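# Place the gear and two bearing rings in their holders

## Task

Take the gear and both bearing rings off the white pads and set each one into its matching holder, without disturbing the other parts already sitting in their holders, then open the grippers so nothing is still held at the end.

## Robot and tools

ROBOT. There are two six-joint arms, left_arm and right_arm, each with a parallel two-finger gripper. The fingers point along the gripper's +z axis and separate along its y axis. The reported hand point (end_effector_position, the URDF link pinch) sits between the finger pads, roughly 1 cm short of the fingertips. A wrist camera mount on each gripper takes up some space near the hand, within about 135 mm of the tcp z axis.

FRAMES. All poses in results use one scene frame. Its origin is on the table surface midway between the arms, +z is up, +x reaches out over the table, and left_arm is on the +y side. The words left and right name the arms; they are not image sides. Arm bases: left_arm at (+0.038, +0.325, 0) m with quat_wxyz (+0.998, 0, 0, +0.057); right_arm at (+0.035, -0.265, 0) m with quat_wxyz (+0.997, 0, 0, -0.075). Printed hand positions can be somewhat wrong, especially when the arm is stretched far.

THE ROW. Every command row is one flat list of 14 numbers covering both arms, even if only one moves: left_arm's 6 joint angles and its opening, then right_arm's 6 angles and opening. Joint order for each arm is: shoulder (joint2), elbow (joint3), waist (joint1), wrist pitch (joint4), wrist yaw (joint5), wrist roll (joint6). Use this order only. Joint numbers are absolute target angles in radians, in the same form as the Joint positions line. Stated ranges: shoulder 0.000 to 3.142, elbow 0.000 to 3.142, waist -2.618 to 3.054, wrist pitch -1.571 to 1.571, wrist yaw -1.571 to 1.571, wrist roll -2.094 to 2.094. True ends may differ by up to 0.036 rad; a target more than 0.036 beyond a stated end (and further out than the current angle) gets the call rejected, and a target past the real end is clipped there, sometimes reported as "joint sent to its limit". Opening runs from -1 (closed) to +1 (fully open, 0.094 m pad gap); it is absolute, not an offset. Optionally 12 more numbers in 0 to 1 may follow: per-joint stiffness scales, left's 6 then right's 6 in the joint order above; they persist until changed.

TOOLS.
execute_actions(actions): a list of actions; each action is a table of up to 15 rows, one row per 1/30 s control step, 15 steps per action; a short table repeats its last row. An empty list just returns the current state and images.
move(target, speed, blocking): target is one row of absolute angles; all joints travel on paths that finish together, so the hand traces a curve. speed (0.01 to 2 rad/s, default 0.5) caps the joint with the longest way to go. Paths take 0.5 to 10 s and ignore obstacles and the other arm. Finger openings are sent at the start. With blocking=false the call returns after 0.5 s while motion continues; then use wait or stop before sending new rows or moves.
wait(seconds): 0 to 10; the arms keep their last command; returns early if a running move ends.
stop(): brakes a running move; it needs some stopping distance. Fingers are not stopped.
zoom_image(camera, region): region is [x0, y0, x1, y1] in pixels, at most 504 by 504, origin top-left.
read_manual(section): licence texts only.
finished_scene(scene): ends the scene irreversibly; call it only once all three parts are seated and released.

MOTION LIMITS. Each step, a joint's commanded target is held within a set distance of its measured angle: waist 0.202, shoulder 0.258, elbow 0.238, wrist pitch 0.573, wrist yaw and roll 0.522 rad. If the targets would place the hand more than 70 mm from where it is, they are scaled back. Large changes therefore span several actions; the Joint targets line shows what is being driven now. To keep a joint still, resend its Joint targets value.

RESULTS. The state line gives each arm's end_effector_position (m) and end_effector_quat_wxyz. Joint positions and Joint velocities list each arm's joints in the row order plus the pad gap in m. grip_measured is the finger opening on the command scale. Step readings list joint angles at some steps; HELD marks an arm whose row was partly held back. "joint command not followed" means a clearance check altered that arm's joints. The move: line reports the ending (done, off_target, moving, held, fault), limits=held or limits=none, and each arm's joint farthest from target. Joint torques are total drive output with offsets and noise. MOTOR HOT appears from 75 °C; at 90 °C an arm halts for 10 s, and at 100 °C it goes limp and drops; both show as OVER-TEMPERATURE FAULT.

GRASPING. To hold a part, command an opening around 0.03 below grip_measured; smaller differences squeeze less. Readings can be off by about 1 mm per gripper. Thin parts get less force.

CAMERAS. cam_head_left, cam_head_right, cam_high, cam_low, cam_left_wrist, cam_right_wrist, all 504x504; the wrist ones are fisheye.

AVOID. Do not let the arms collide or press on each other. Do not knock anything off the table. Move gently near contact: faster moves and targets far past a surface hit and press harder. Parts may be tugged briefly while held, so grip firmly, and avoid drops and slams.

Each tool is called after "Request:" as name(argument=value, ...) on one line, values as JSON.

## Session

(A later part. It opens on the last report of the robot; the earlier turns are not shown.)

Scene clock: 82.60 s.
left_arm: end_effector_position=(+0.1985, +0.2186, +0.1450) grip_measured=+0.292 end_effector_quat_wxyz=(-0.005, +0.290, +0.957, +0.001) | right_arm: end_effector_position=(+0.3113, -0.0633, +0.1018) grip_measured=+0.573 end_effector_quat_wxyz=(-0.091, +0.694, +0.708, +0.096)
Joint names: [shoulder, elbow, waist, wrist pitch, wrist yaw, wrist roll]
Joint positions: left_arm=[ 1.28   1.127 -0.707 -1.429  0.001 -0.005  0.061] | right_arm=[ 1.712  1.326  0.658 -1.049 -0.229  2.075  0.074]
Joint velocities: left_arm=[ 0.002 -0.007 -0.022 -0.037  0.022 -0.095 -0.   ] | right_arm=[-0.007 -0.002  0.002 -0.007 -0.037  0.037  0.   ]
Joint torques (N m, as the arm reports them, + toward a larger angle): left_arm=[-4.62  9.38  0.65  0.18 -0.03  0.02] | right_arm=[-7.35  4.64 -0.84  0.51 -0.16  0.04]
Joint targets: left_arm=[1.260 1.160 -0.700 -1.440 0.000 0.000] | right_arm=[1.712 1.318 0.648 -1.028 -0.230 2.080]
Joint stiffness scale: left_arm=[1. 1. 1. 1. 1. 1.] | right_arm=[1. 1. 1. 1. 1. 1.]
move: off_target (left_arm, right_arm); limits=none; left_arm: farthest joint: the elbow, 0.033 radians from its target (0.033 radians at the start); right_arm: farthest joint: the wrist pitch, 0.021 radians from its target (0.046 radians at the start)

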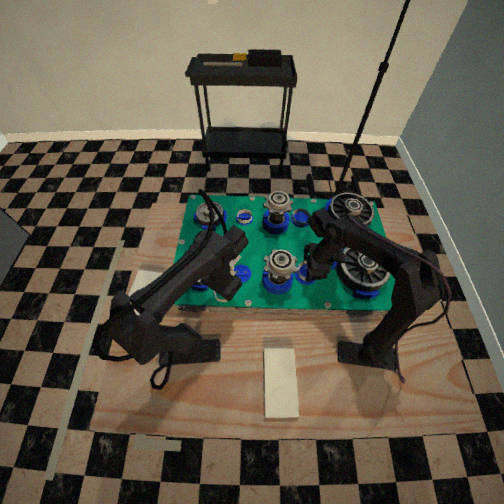

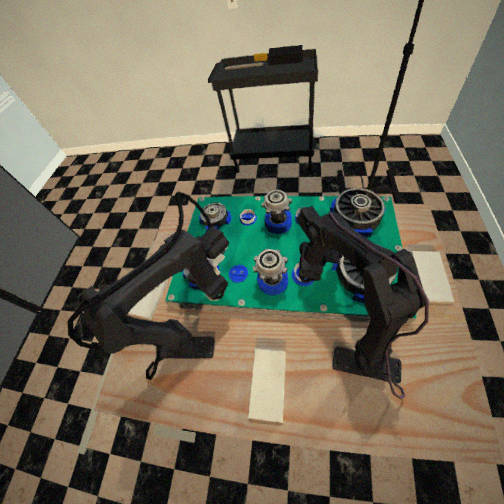

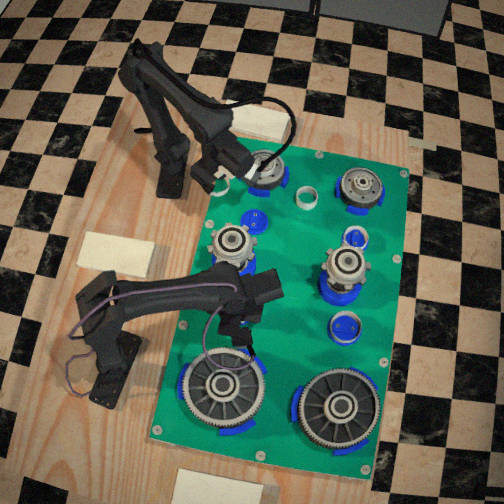

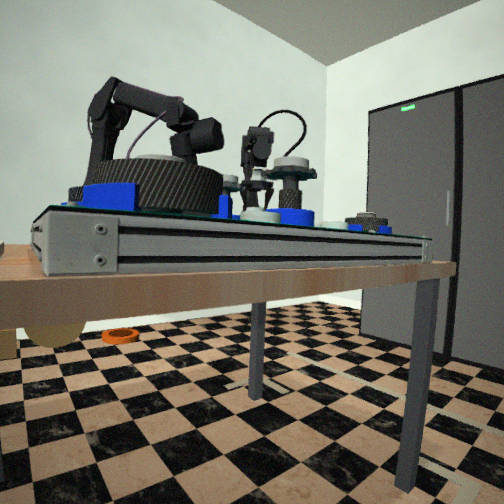

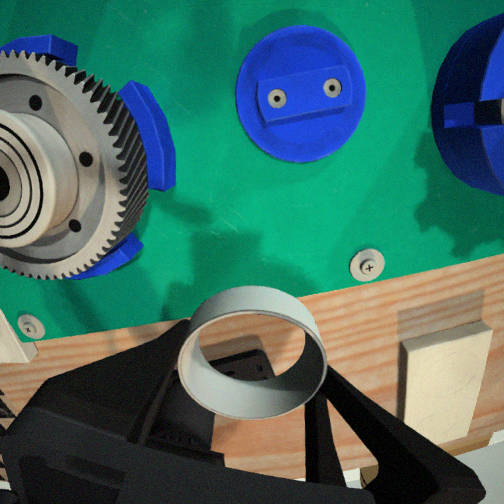

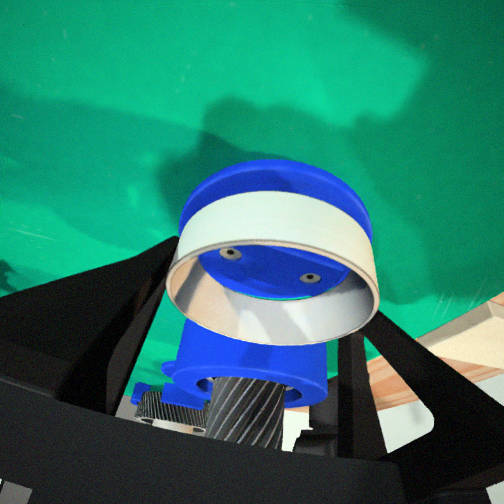

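Request:
execute_actions(actions=[[[1.26,1.16,-0.70,-1.44,0,0,0.2, 1.70,1.322,0.648,-1.033,-0.23,2.08,0.52],[1.27,1.17,-0.70,-1.44,0,0,0.2, 1.69,1.322,0.648,-1.033,-0.23,2.08,0.52],[1.28,1.18,-0.70,-1.44,0,0,0.2, 1.685,1.322,0.648,-1.033,-0.23,2.08,0.52],[1.29,1.19,-0.70,-1.43,0,0,0.2, 1.68,1.322,0.648,-1.033,-0.23,2.08,0.52],[1.30,1.20,-0.70,-1.43,0,0,0.2, 1.675,1.322,0.648,-1.033,-0.23,2.08,0.52]]])

Request:
move(target=[1.703,1.467,-0.636,-1.287,0,0,0.2, 1.675,1.322,0.636,-1.033,-0.23,2.08,0.52], speed=0.4)

Scene clock: 85.37 s.
left_arm: end_effector_position=(+0.2049, +0.2143, +0.1520) grip_measured=+0.292 end_effector_quat_wxyz=(+0.005, +0.290, +0.957, -0.002) | right_arm: end_effector_position=(+0.3115, -0.0632, +0.1025) grip_measured=+0.573 end_effector_quat_wxyz=(-0.090, +0.694, +0.708, +0.097)
Joint names: [shoulder, elbow, waist, wrist pitch, wrist yaw, wrist roll]
Joint positions: left_arm=[ 1.293  1.163 -0.707 -1.432  0.001 -0.005  0.061] | right_arm=[ 1.709  1.326  0.658 -1.049 -0.229  2.075  0.074]
Joint velocities: left_arm=[-0.012 -0.007  0.002  0.007 -0.022 -0.007 -0.   ] | right_arm=[-0.017  0.012  0.007 -0.007 -0.007 -0.007 -0.   ]
Joint torques (N m, as the arm reports them, + toward a larger angle): left_arm=[-2.73  9.74  0.63  0.45 -0.04  0.02] | right_arm=[-10.39   4.93  -0.82   0.49  -0.15   0.04]
Joint targets: left_arm=[1.300 1.200 -0.700 -1.430 0.000 -0.000] | right_arm=[1.675 1.322 0.648 -1.033 -0.230 2.080]
Joint stiffness scale: left_arm=[1. 1. 1. 1. 1. 1.] | right_arm=[1. 1. 1. 1. 1. 1.]
Step readings (joint positions):
0: left_arm=[1.280 1.127 -0.707 -1.429 0.001 -0.005] | right_arm=[1.712 1.326 0.658 -1.049 -0.229 2.075]
1: left_arm=[1.280 1.127 -0.707 -1.429 0.001 -0.005] | right_arm=[1.712 1.326 0.658 -1.049 -0.229 2.075]
2: left_arm=[1.280 1.127 -0.707 -1.429 0.001 -0.005] | right_arm=[1.712 1.326 0.658 -1.049 -0.229 2.075]
4: left_arm=[1.281 1.133 -0.707 -1.431 0.001 -0.005] | right_arm=[1.712 1.326 0.658 -1.049 -0.229 2.075]
8: left_arm=[1.290 1.162 -0.707 -1.432 0.001 -0.005] | right_arm=[1.709 1.326 0.658 -1.049 -0.229 2.075]
15: Joint positions above

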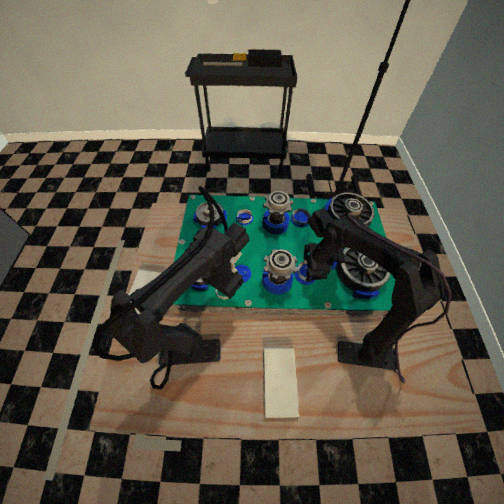

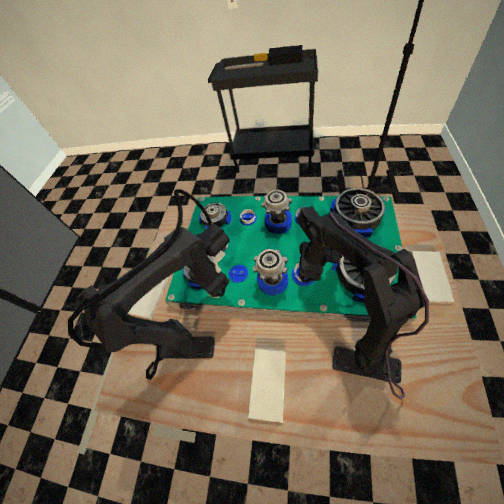

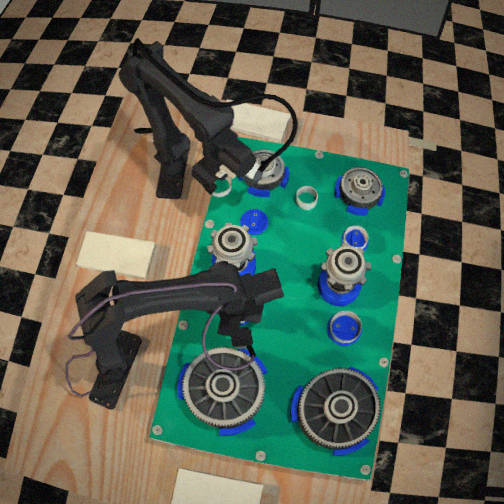

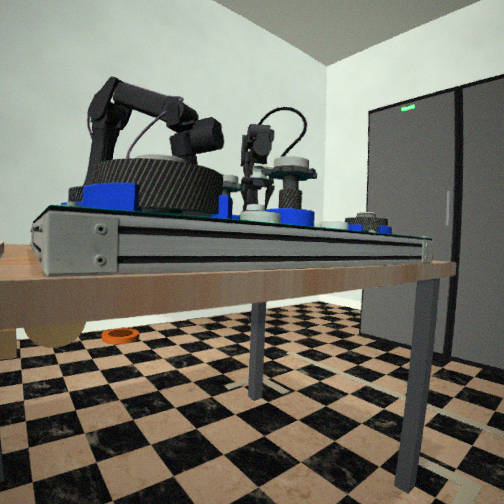

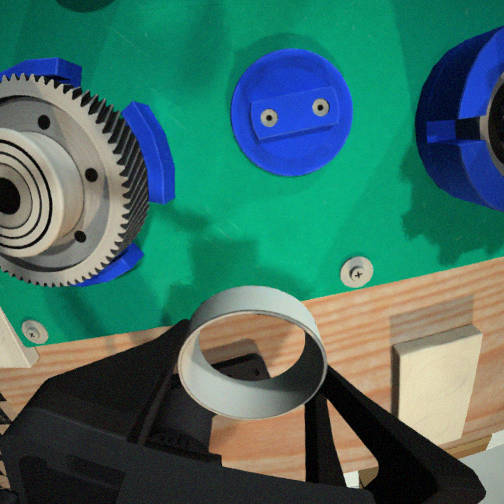

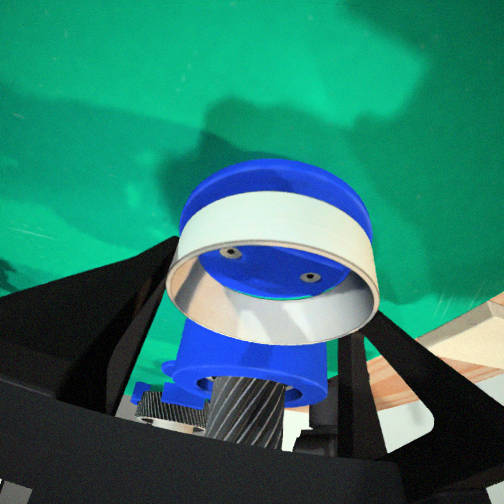

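Scene clock: 86.80 s.
left_arm: end_effector_position=(+0.3018, +0.1721, +0.1221) grip_measured=+0.292 end_effector_quat_wxyz=(-0.005, +0.259, +0.966, +0.001) | right_arm: end_effector_position=(+0.3140, -0.0668, +0.1025) grip_measured=+0.573 end_effector_quat_wxyz=(-0.090, +0.699, +0.703, +0.098)
Joint names: [shoulder, elbow, waist, wrist pitch, wrist yaw, wrist roll]
Joint positions: left_arm=[ 1.706  1.427 -0.644 -1.301  0.001 -0.005  0.061] | right_arm=[ 1.709  1.326  0.645 -1.049 -0.229  2.075  0.074]
Joint velocities: left_arm=[-0.002 -0.012  0.017  0.007  0.022  0.007  0.001] | right_arm=[ 0.002 -0.027  0.007  0.007 -0.125 -0.022 -0.   ]
Joint torques (N m, as the arm reports them, + toward a larger angle): left_arm=[-6.64 10.    0.72  0.52 -0.02  0.04] | right_arm=[-10.43   4.92  -0.77   0.49  -0.15   0.04]
Joint targets: left_arm=[1.703 1.467 -0.636 -1.287 -0.000 0.000] | right_arm=[1.675 1.322 0.636 -1.033 -0.230 2.080]
Joint stiffness scale: left_arm=[1. 1. 1. 1. 1. 1.] | right_arm=[1. 1. 1. 1. 1. 1.]
move: off_target (left_arm, right_arm); limits=none; left_arm: farthest joint: the elbow, 0.040 radians from its target (0.304 radians at the start); right_arm: farthest joint: the shoulder, 0.034 radians from its target (0.034 radians at the start)

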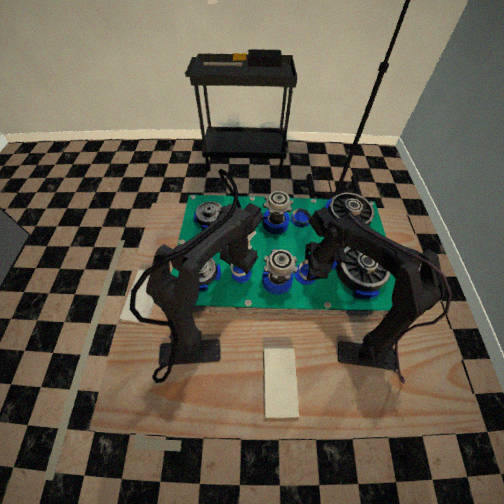

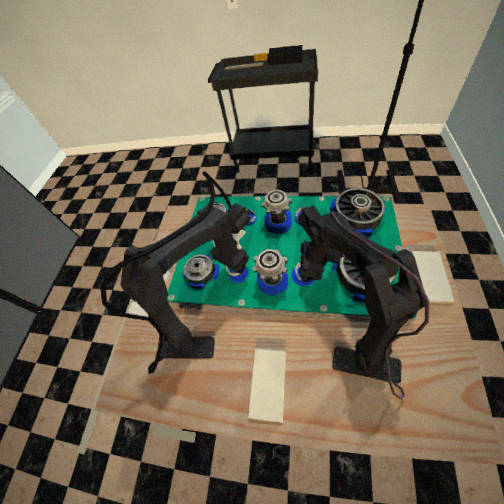

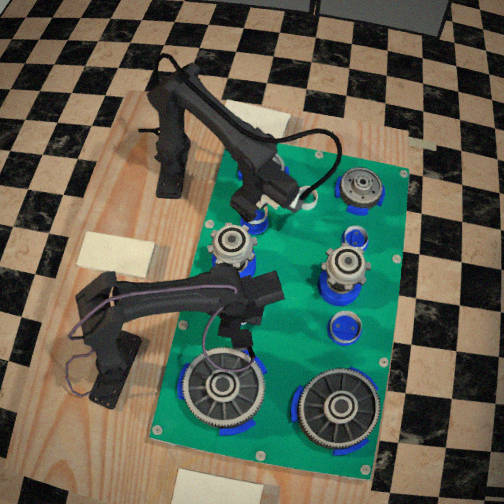

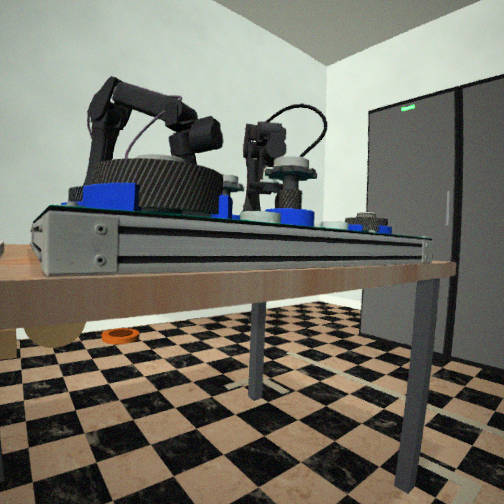

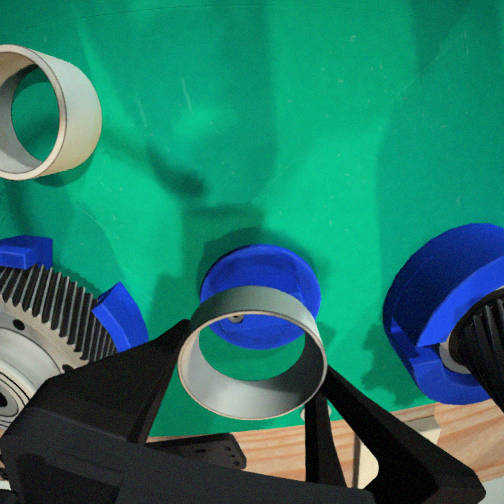

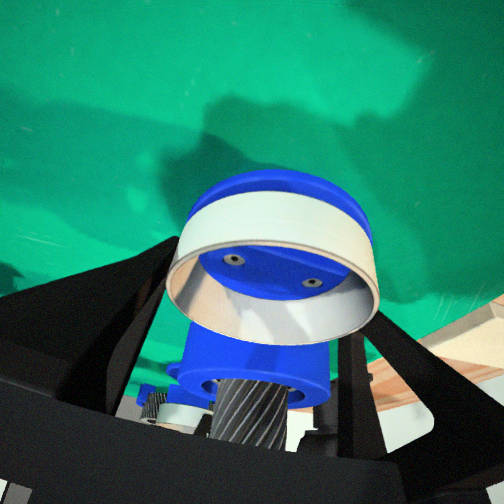

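Request:
move(target=[1.703,1.358,-0.657,-1.221,0,0,0.2, 1.712,1.312,0.636,-1.022,-0.23,2.08,0.52], speed=0.12)

Scene clock: 88.47 s.
left_arm: end_effector_position=(+0.3022, +0.1719, +0.1074) grip_measured=+0.292 end_effector_quat_wxyz=(-0.002, +0.259, +0.966, +0.000) | right_arm: end_effector_position=(+0.3148, -0.0662, +0.1021) grip_measured=+0.573 end_effector_quat_wxyz=(-0.090, +0.698, +0.703, +0.100)
Joint names: [shoulder, elbow, waist, wrist pitch, wrist yaw, wrist roll]
Joint positions: left_arm=[ 1.706  1.369 -0.644 -1.237  0.001 -0.005  0.061] | right_arm=[ 1.709  1.323  0.645 -1.042 -0.229  2.076  0.074]
Joint velocities: left_arm=[-0.002  0.002 -0.007 -0.095 -0.007  0.007 -0.   ] | right_arm=[-0.002 -0.002 -0.012  0.022 -0.022  0.007 -0.001]
Joint torques (N m, as the arm reports them, + toward a larger angle): left_arm=[-6.65  5.53 -0.94  0.53 -0.05  0.03] | right_arm=[-7.12  4.38 -0.79  0.53 -0.14  0.04]
Joint targets: left_arm=[1.703 1.358 -0.657 -1.221 -0.000 -0.000] | right_arm=[1.712 1.312 0.636 -1.022 -0.230 2.080]
Joint stiffness scale: left_arm=[1. 1. 1. 1. 1. 1.] | right_arm=[1. 1. 1. 1. 1. 1.]
move: done; limits=none; left_arm: farthest joint: the wrist pitch, 0.016 radians from its target (0.080 radians at the start); right_arm: farthest joint: the wrist pitch, 0.020 radians from its target (0.027 radians at the start)

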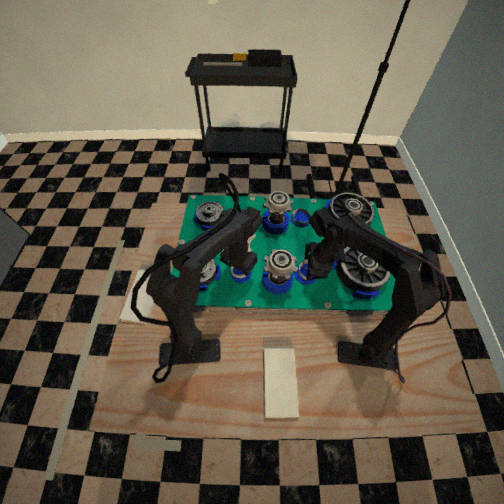

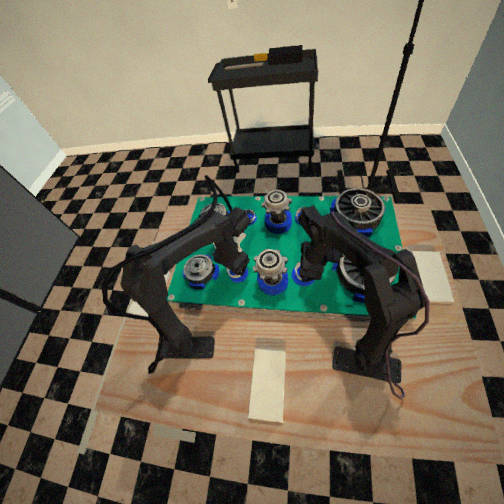

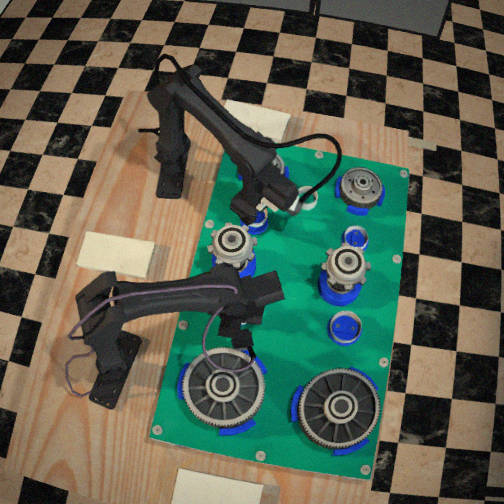

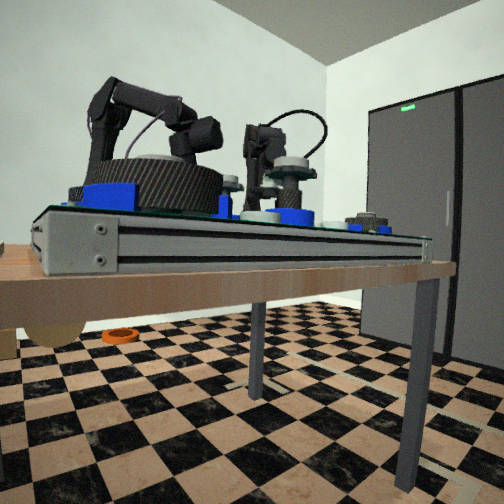

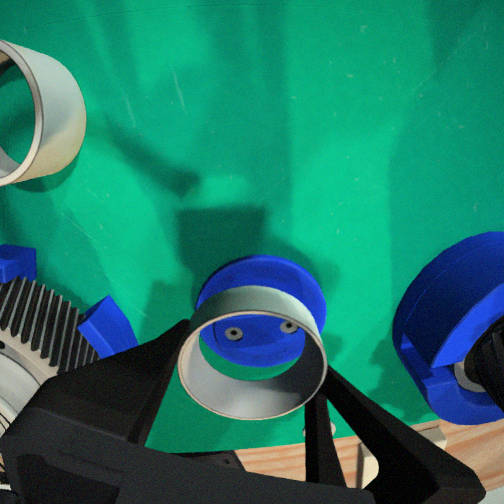

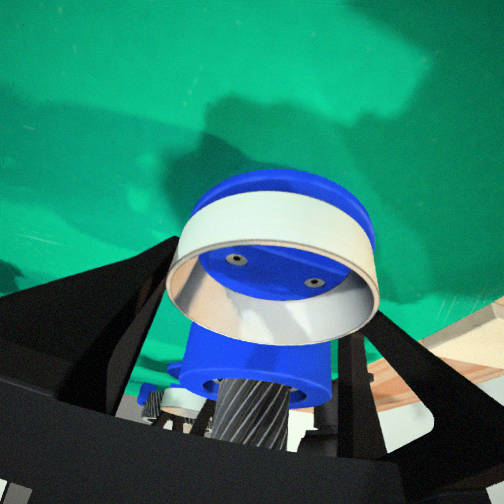

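Request:
zoom_image(camera="cam_right_wrist", region=[150, 140, 400, 360])

Request:
zoom_image(camera="cam_left_wrist", region=[160, 240, 350, 430])

Request:
zoom_image(camera="cam_head_right", region=[280, 250, 340, 300])

Region (150, 140, 400, 360) of cam_right_wrist's 504x504 image, scaled by 2.016, with more detail than that image has; it fills the top 444 rows of this view, and the rest is white.

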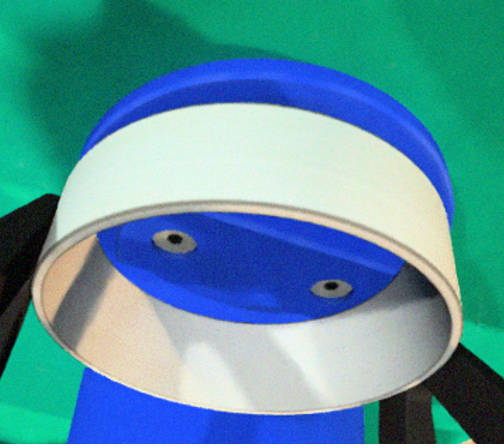

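Region (160, 240, 350, 430) of cam_left_wrist's 504x504 image, scaled by 2.653, with more detail than that image has.

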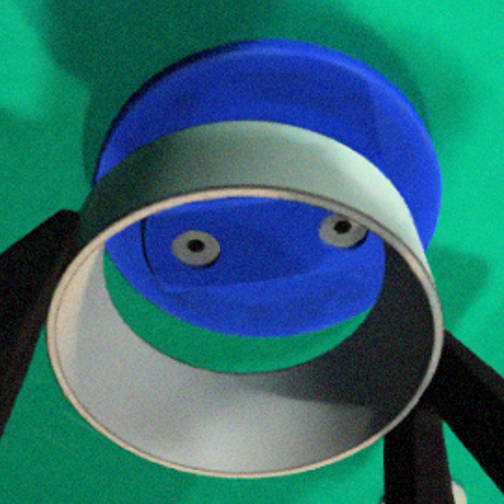

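Region (280, 250, 340, 300) of cam_head_right's 504x504 image, scaled by 8.400, with more detail than that image has.

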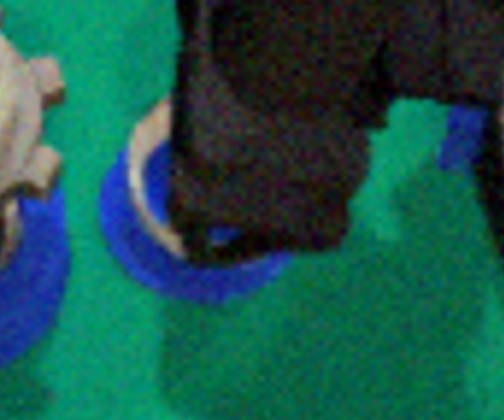

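Request:
execute_actions(actions=[[[1.703,1.358,-0.660,-1.216,0,0,0.2, 1.712,1.318,0.636,-1.04,-0.23,2.08,0.52],[1.703,1.358,-0.661,-1.214,0,0,0.2, 1.712,1.318,0.636,-1.05,-0.23,2.08,0.52],[1.703,1.358,-0.662,-1.212,0,0,0.2, 1.712,1.318,0.636,-1.055,-0.23,2.08,0.52],[1.703,1.358,-0.663,-1.21,0,0,0.2, 1.712,1.318,0.636,-1.06,-0.23,2.08,0.52],[1.703,1.358,-0.664,-1.208,0,0,0.2, 1.712,1.318,0.636,-1.065,-0.23,2.08,0.52]]])

Scene clock: 91.00 s.
left_arm: end_effector_position=(+0.3031, +0.1673, +0.1074) grip_measured=+0.292 end_effector_quat_wxyz=(+0.004, +0.265, +0.964, -0.001) | right_arm: end_effector_position=(+0.3146, -0.0664, +0.1021) grip_measured=+0.573 end_effector_quat_wxyz=(-0.090, +0.699, +0.703, +0.100)
Joint names: [shoulder, elbow, waist, wrist pitch, wrist yaw, wrist roll]
Joint positions: left_arm=[ 1.706  1.369 -0.656 -1.225  0.001 -0.005  0.061] | right_arm=[ 1.709  1.323  0.645 -1.043 -0.229  2.076  0.074]
Joint velocities: left_arm=[ 0.012 -0.012  0.002 -0.051  0.037  0.022  0.001] | right_arm=[-0.017  0.017  0.007 -0.066 -0.095 -0.037 -0.001]
Joint torques (N m, as the arm reports them, + toward a larger angle): left_arm=[-6.61  5.51 -0.48  0.57 -0.02  0.02] | right_arm=[-7.17  4.82 -0.79  0.12 -0.14  0.03]
Joint targets: left_arm=[1.703 1.358 -0.664 -1.208 -0.000 0.000] | right_arm=[1.712 1.318 0.636 -1.065 -0.230 2.080]
Joint stiffness scale: left_arm=[1. 1. 1. 1. 1. 1.] | right_arm=[1. 1. 1. 1. 1. 1.]
Step readings (joint positions):
0: left_arm=[1.706 1.369 -0.644 -1.237 0.001 -0.005] | right_arm=[1.709 1.323 0.645 -1.042 -0.229 2.076]
1: left_arm=[1.706 1.369 -0.645 -1.237 0.001 -0.005] | right_arm=[1.709 1.323 0.645 -1.042 -0.229 2.076]
2: left_arm=[1.706 1.369 -0.646 -1.236 0.001 -0.005] | right_arm=[1.709 1.323 0.645 -1.042 -0.229 2.076]
4: left_arm=[1.706 1.369 -0.651 -1.233 0.001 -0.005] | right_arm=[1.709 1.323 0.645 -1.043 -0.229 2.076]
8: left_arm=[1.706 1.369 -0.655 -1.227 0.001 -0.005] | right_arm=[1.709 1.323 0.645 -1.043 -0.229 2.076]
15: Joint positions above

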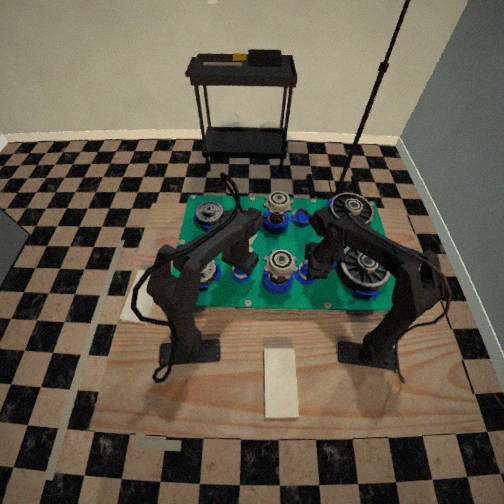

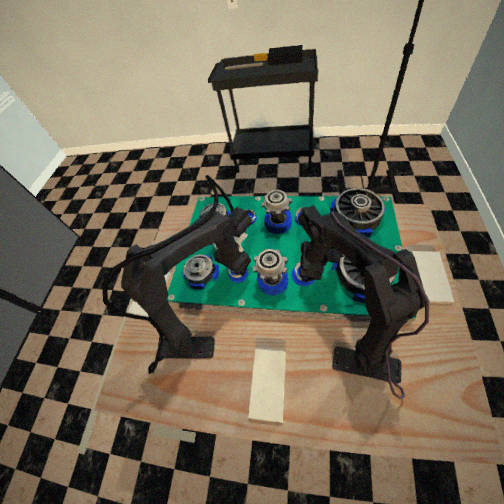

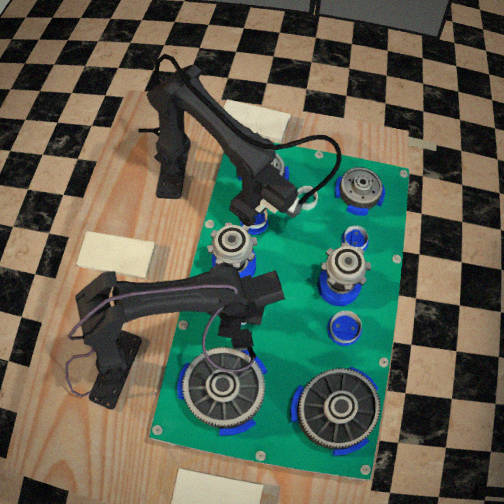

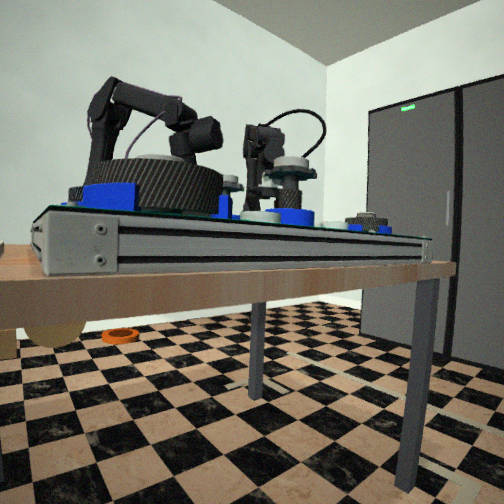

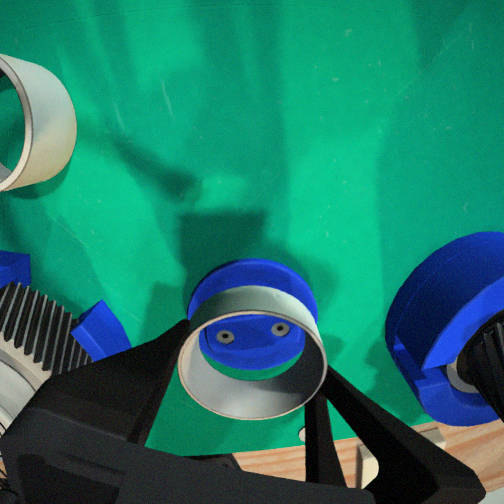

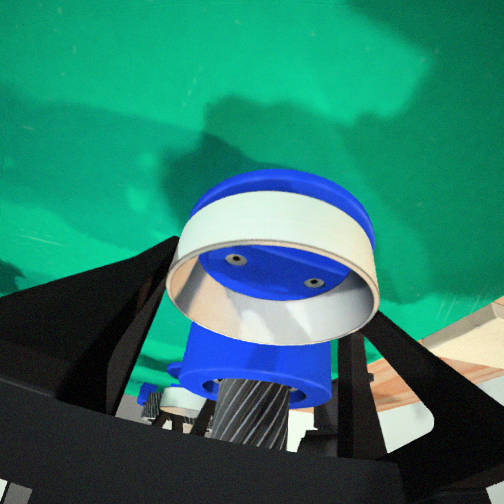

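Request:
move(target=[1.703,1.322,-0.664,-1.172,0,0,0.2, 1.672,1.322,0.636,-1.068,-0.23,2.08,0.52], speed=0.06)

Scene clock: 92.80 s.
left_arm: end_effector_position=(+0.3022, +0.1678, +0.0984) grip_measured=+0.292 end_effector_quat_wxyz=(+0.004, +0.265, +0.964, -0.001) | right_arm: end_effector_position=(+0.3129, -0.0673, +0.1026) grip_measured=+0.573 end_effector_quat_wxyz=(-0.091, +0.699, +0.703, +0.097)
Joint names: [shoulder, elbow, waist, wrist pitch, wrist yaw, wrist roll]
Joint positions: left_arm=[ 1.706  1.333 -0.656 -1.189  0.001 -0.005  0.061] | right_arm=[ 1.707  1.323  0.645 -1.051 -0.229  2.076  0.074]
Joint velocities: left_arm=[-0.022 -0.027 -0.022  0.007 -0.051 -0.066  0.001] | right_arm=[ 0.002 -0.017 -0.012 -0.022 -0.022  0.022 -0.   ]
Joint torques (N m, as the arm reports them, + toward a larger angle): left_arm=[-6.62  5.52 -0.67  0.56 -0.02  0.02] | right_arm=[-10.47   5.08  -0.76   0.16  -0.15   0.03]
Joint targets: left_arm=[1.703 1.322 -0.664 -1.172 -0.000 0.000] | right_arm=[1.672 1.322 0.636 -1.068 -0.230 2.080]
Joint stiffness scale: left_arm=[1. 1. 1. 1. 1. 1.] | right_arm=[1. 1. 1. 1. 1. 1.]
move: off_target (right_arm); limits=none; left_arm: farthest joint: the wrist pitch, 0.017 radians from its target (0.052 radians at the start); right_arm: farthest joint: the shoulder, 0.035 radians from its target (0.037 radians at the start)

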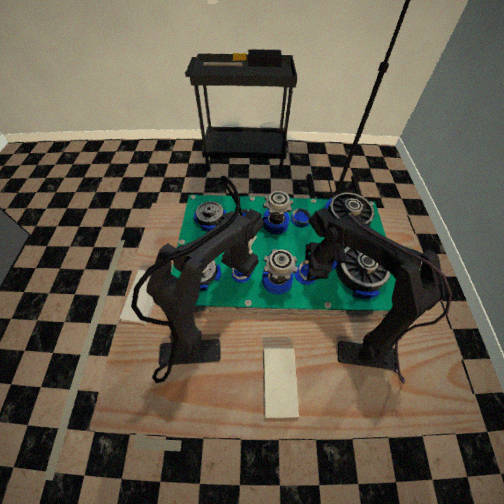

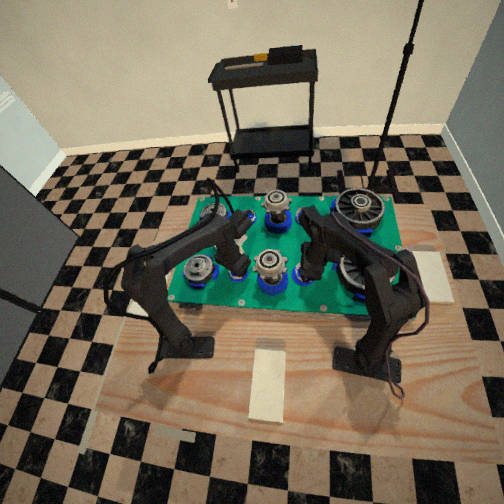

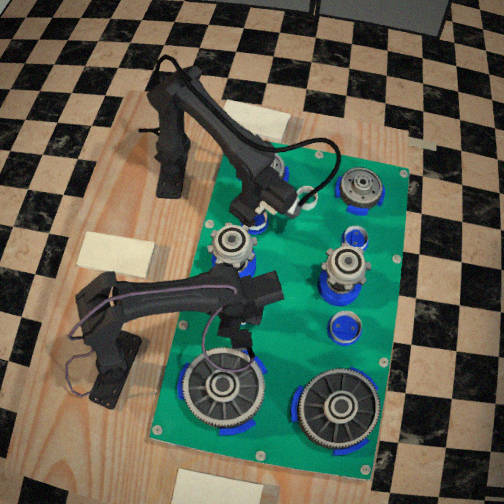

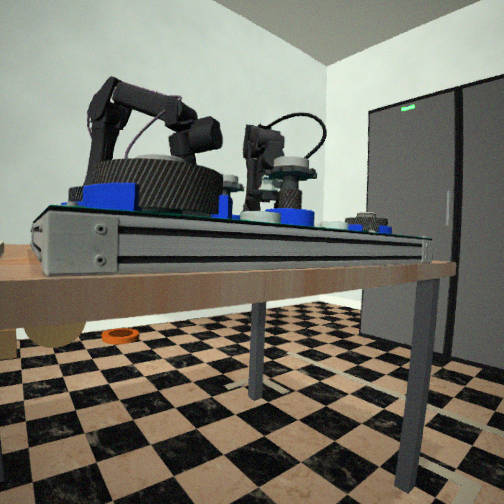

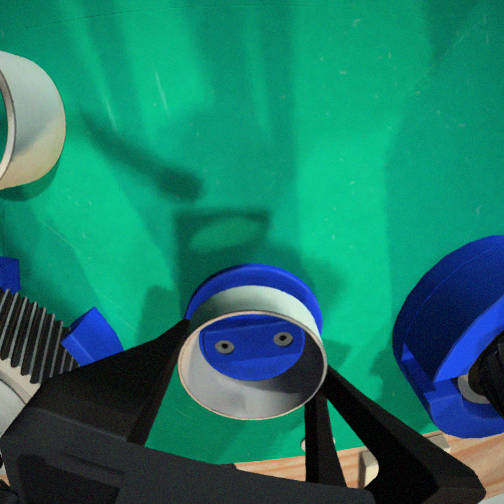

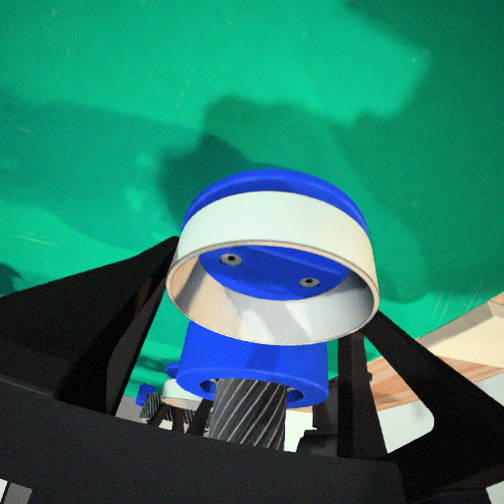

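Request:
move(target=[1.72,1.322,-0.664,-1.172,0,0,0.2, 1.725,1.322,0.636,-1.06,-0.23,2.08,0.52], speed=0.06)

Scene clock: 93.87 s.
left_arm: end_effector_position=(+0.3022, +0.1677, +0.0946) grip_measured=+0.292 end_effector_quat_wxyz=(-0.002, +0.265, +0.964, -0.000) | right_arm: end_effector_position=(+0.3126, -0.0671, +0.1016) grip_measured=+0.573 end_effector_quat_wxyz=(-0.092, +0.699, +0.703, +0.095)
Joint names: [shoulder, elbow, waist, wrist pitch, wrist yaw, wrist roll]
Joint positions: left_arm=[ 1.719  1.333 -0.656 -1.187  0.001 -0.005  0.061] | right_arm=[ 1.71   1.323  0.645 -1.052 -0.231  2.076  0.074]
Joint velocities: left_arm=[-0.007  0.032 -0.007  0.066  0.007  0.022 -0.001] | right_arm=[-0.007 -0.007  0.022  0.066  0.037  0.007 -0.001]
Joint torques (N m, as the arm reports them, + toward a larger angle): left_arm=[-6.5   5.51 -0.65  0.54 -0.04  0.04] | right_arm=[-6.05  5.03 -0.78  0.24 -0.12  0.02]
Joint targets: left_arm=[1.720 1.322 -0.664 -1.172 -0.000 -0.000] | right_arm=[1.725 1.322 0.636 -1.060 -0.230 2.080]
Joint stiffness scale: left_arm=[1. 1. 1. 1. 1. 1.] | right_arm=[1. 1. 1. 1. 1. 1.]
move: done; limits=none; left_arm: farthest joint: the wrist pitch, 0.015 radians from its target (0.017 radians at the start); right_arm: farthest joint: the shoulder, 0.015 radians from its target (0.018 radians at the start)

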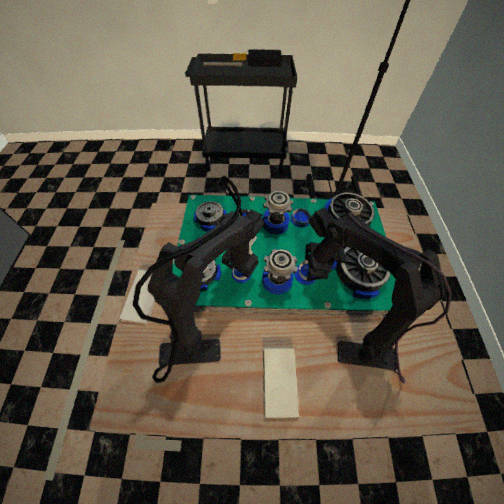

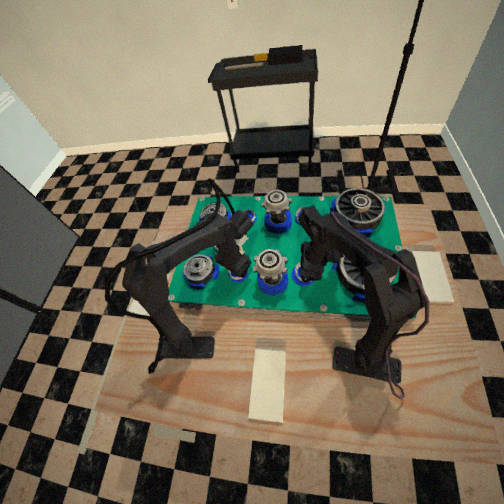

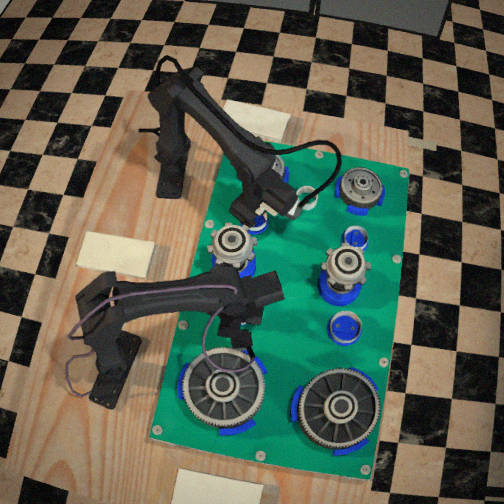

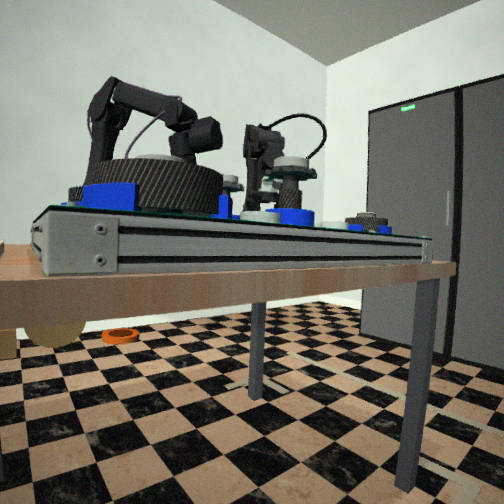

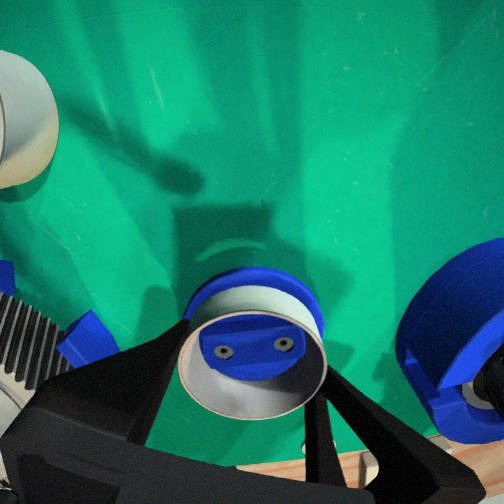

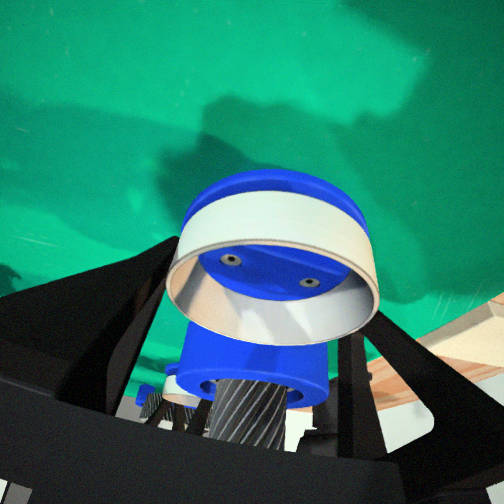

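Request:
zoom_image(camera="cam_left_wrist", region=[160, 240, 350, 430])

Request:
zoom_image(camera="cam_right_wrist", region=[150, 140, 400, 360])

Region (160, 240, 350, 430) of cam_left_wrist's 504x504 image, scaled by 2.653, with more detail than that image has.

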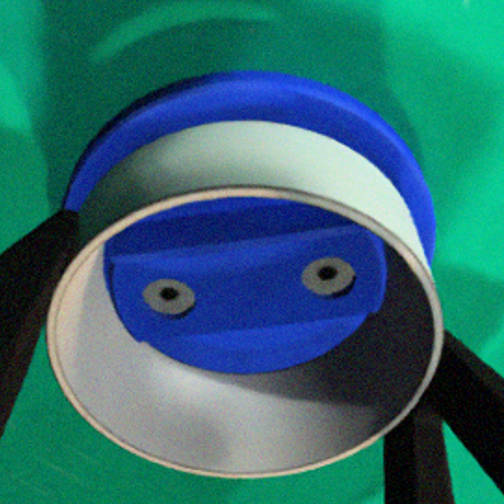

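Region (150, 140, 400, 360) of cam_right_wrist's 504x504 image, scaled by 2.016, with more detail than that image has; it fills the top 444 rows of this view, and the rest is white.

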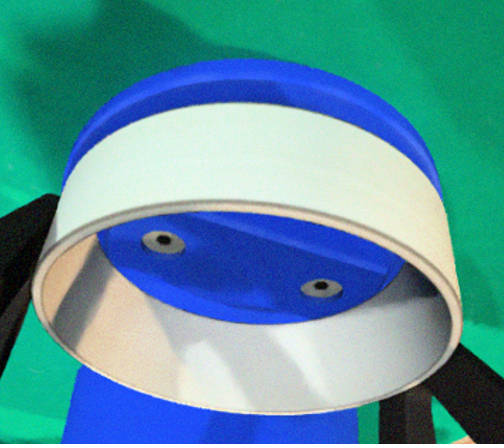

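Request:
zoom_image(camera="cam_right_wrist", region=[190, 230, 360, 310])

Request:
zoom_image(camera="cam_head_left", region=[285, 250, 345, 300])

Region (190, 230, 360, 310) of cam_right_wrist's 504x504 image, scaled by 2.965, with more detail than that image has; it fills the top 237 rows of this view, and the rest is white.

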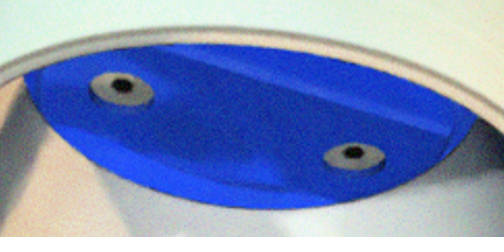

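Region (285, 250, 345, 300) of cam_head_left's 504x504 image, scaled by 8.400, with more detail than that image has.

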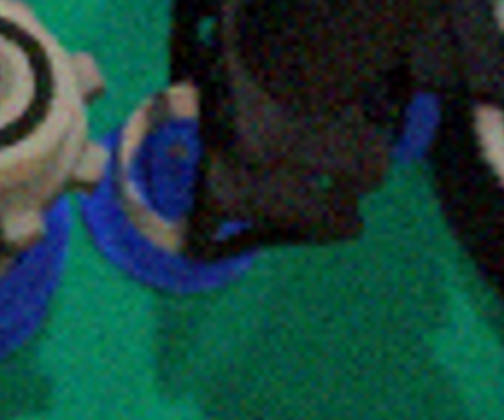

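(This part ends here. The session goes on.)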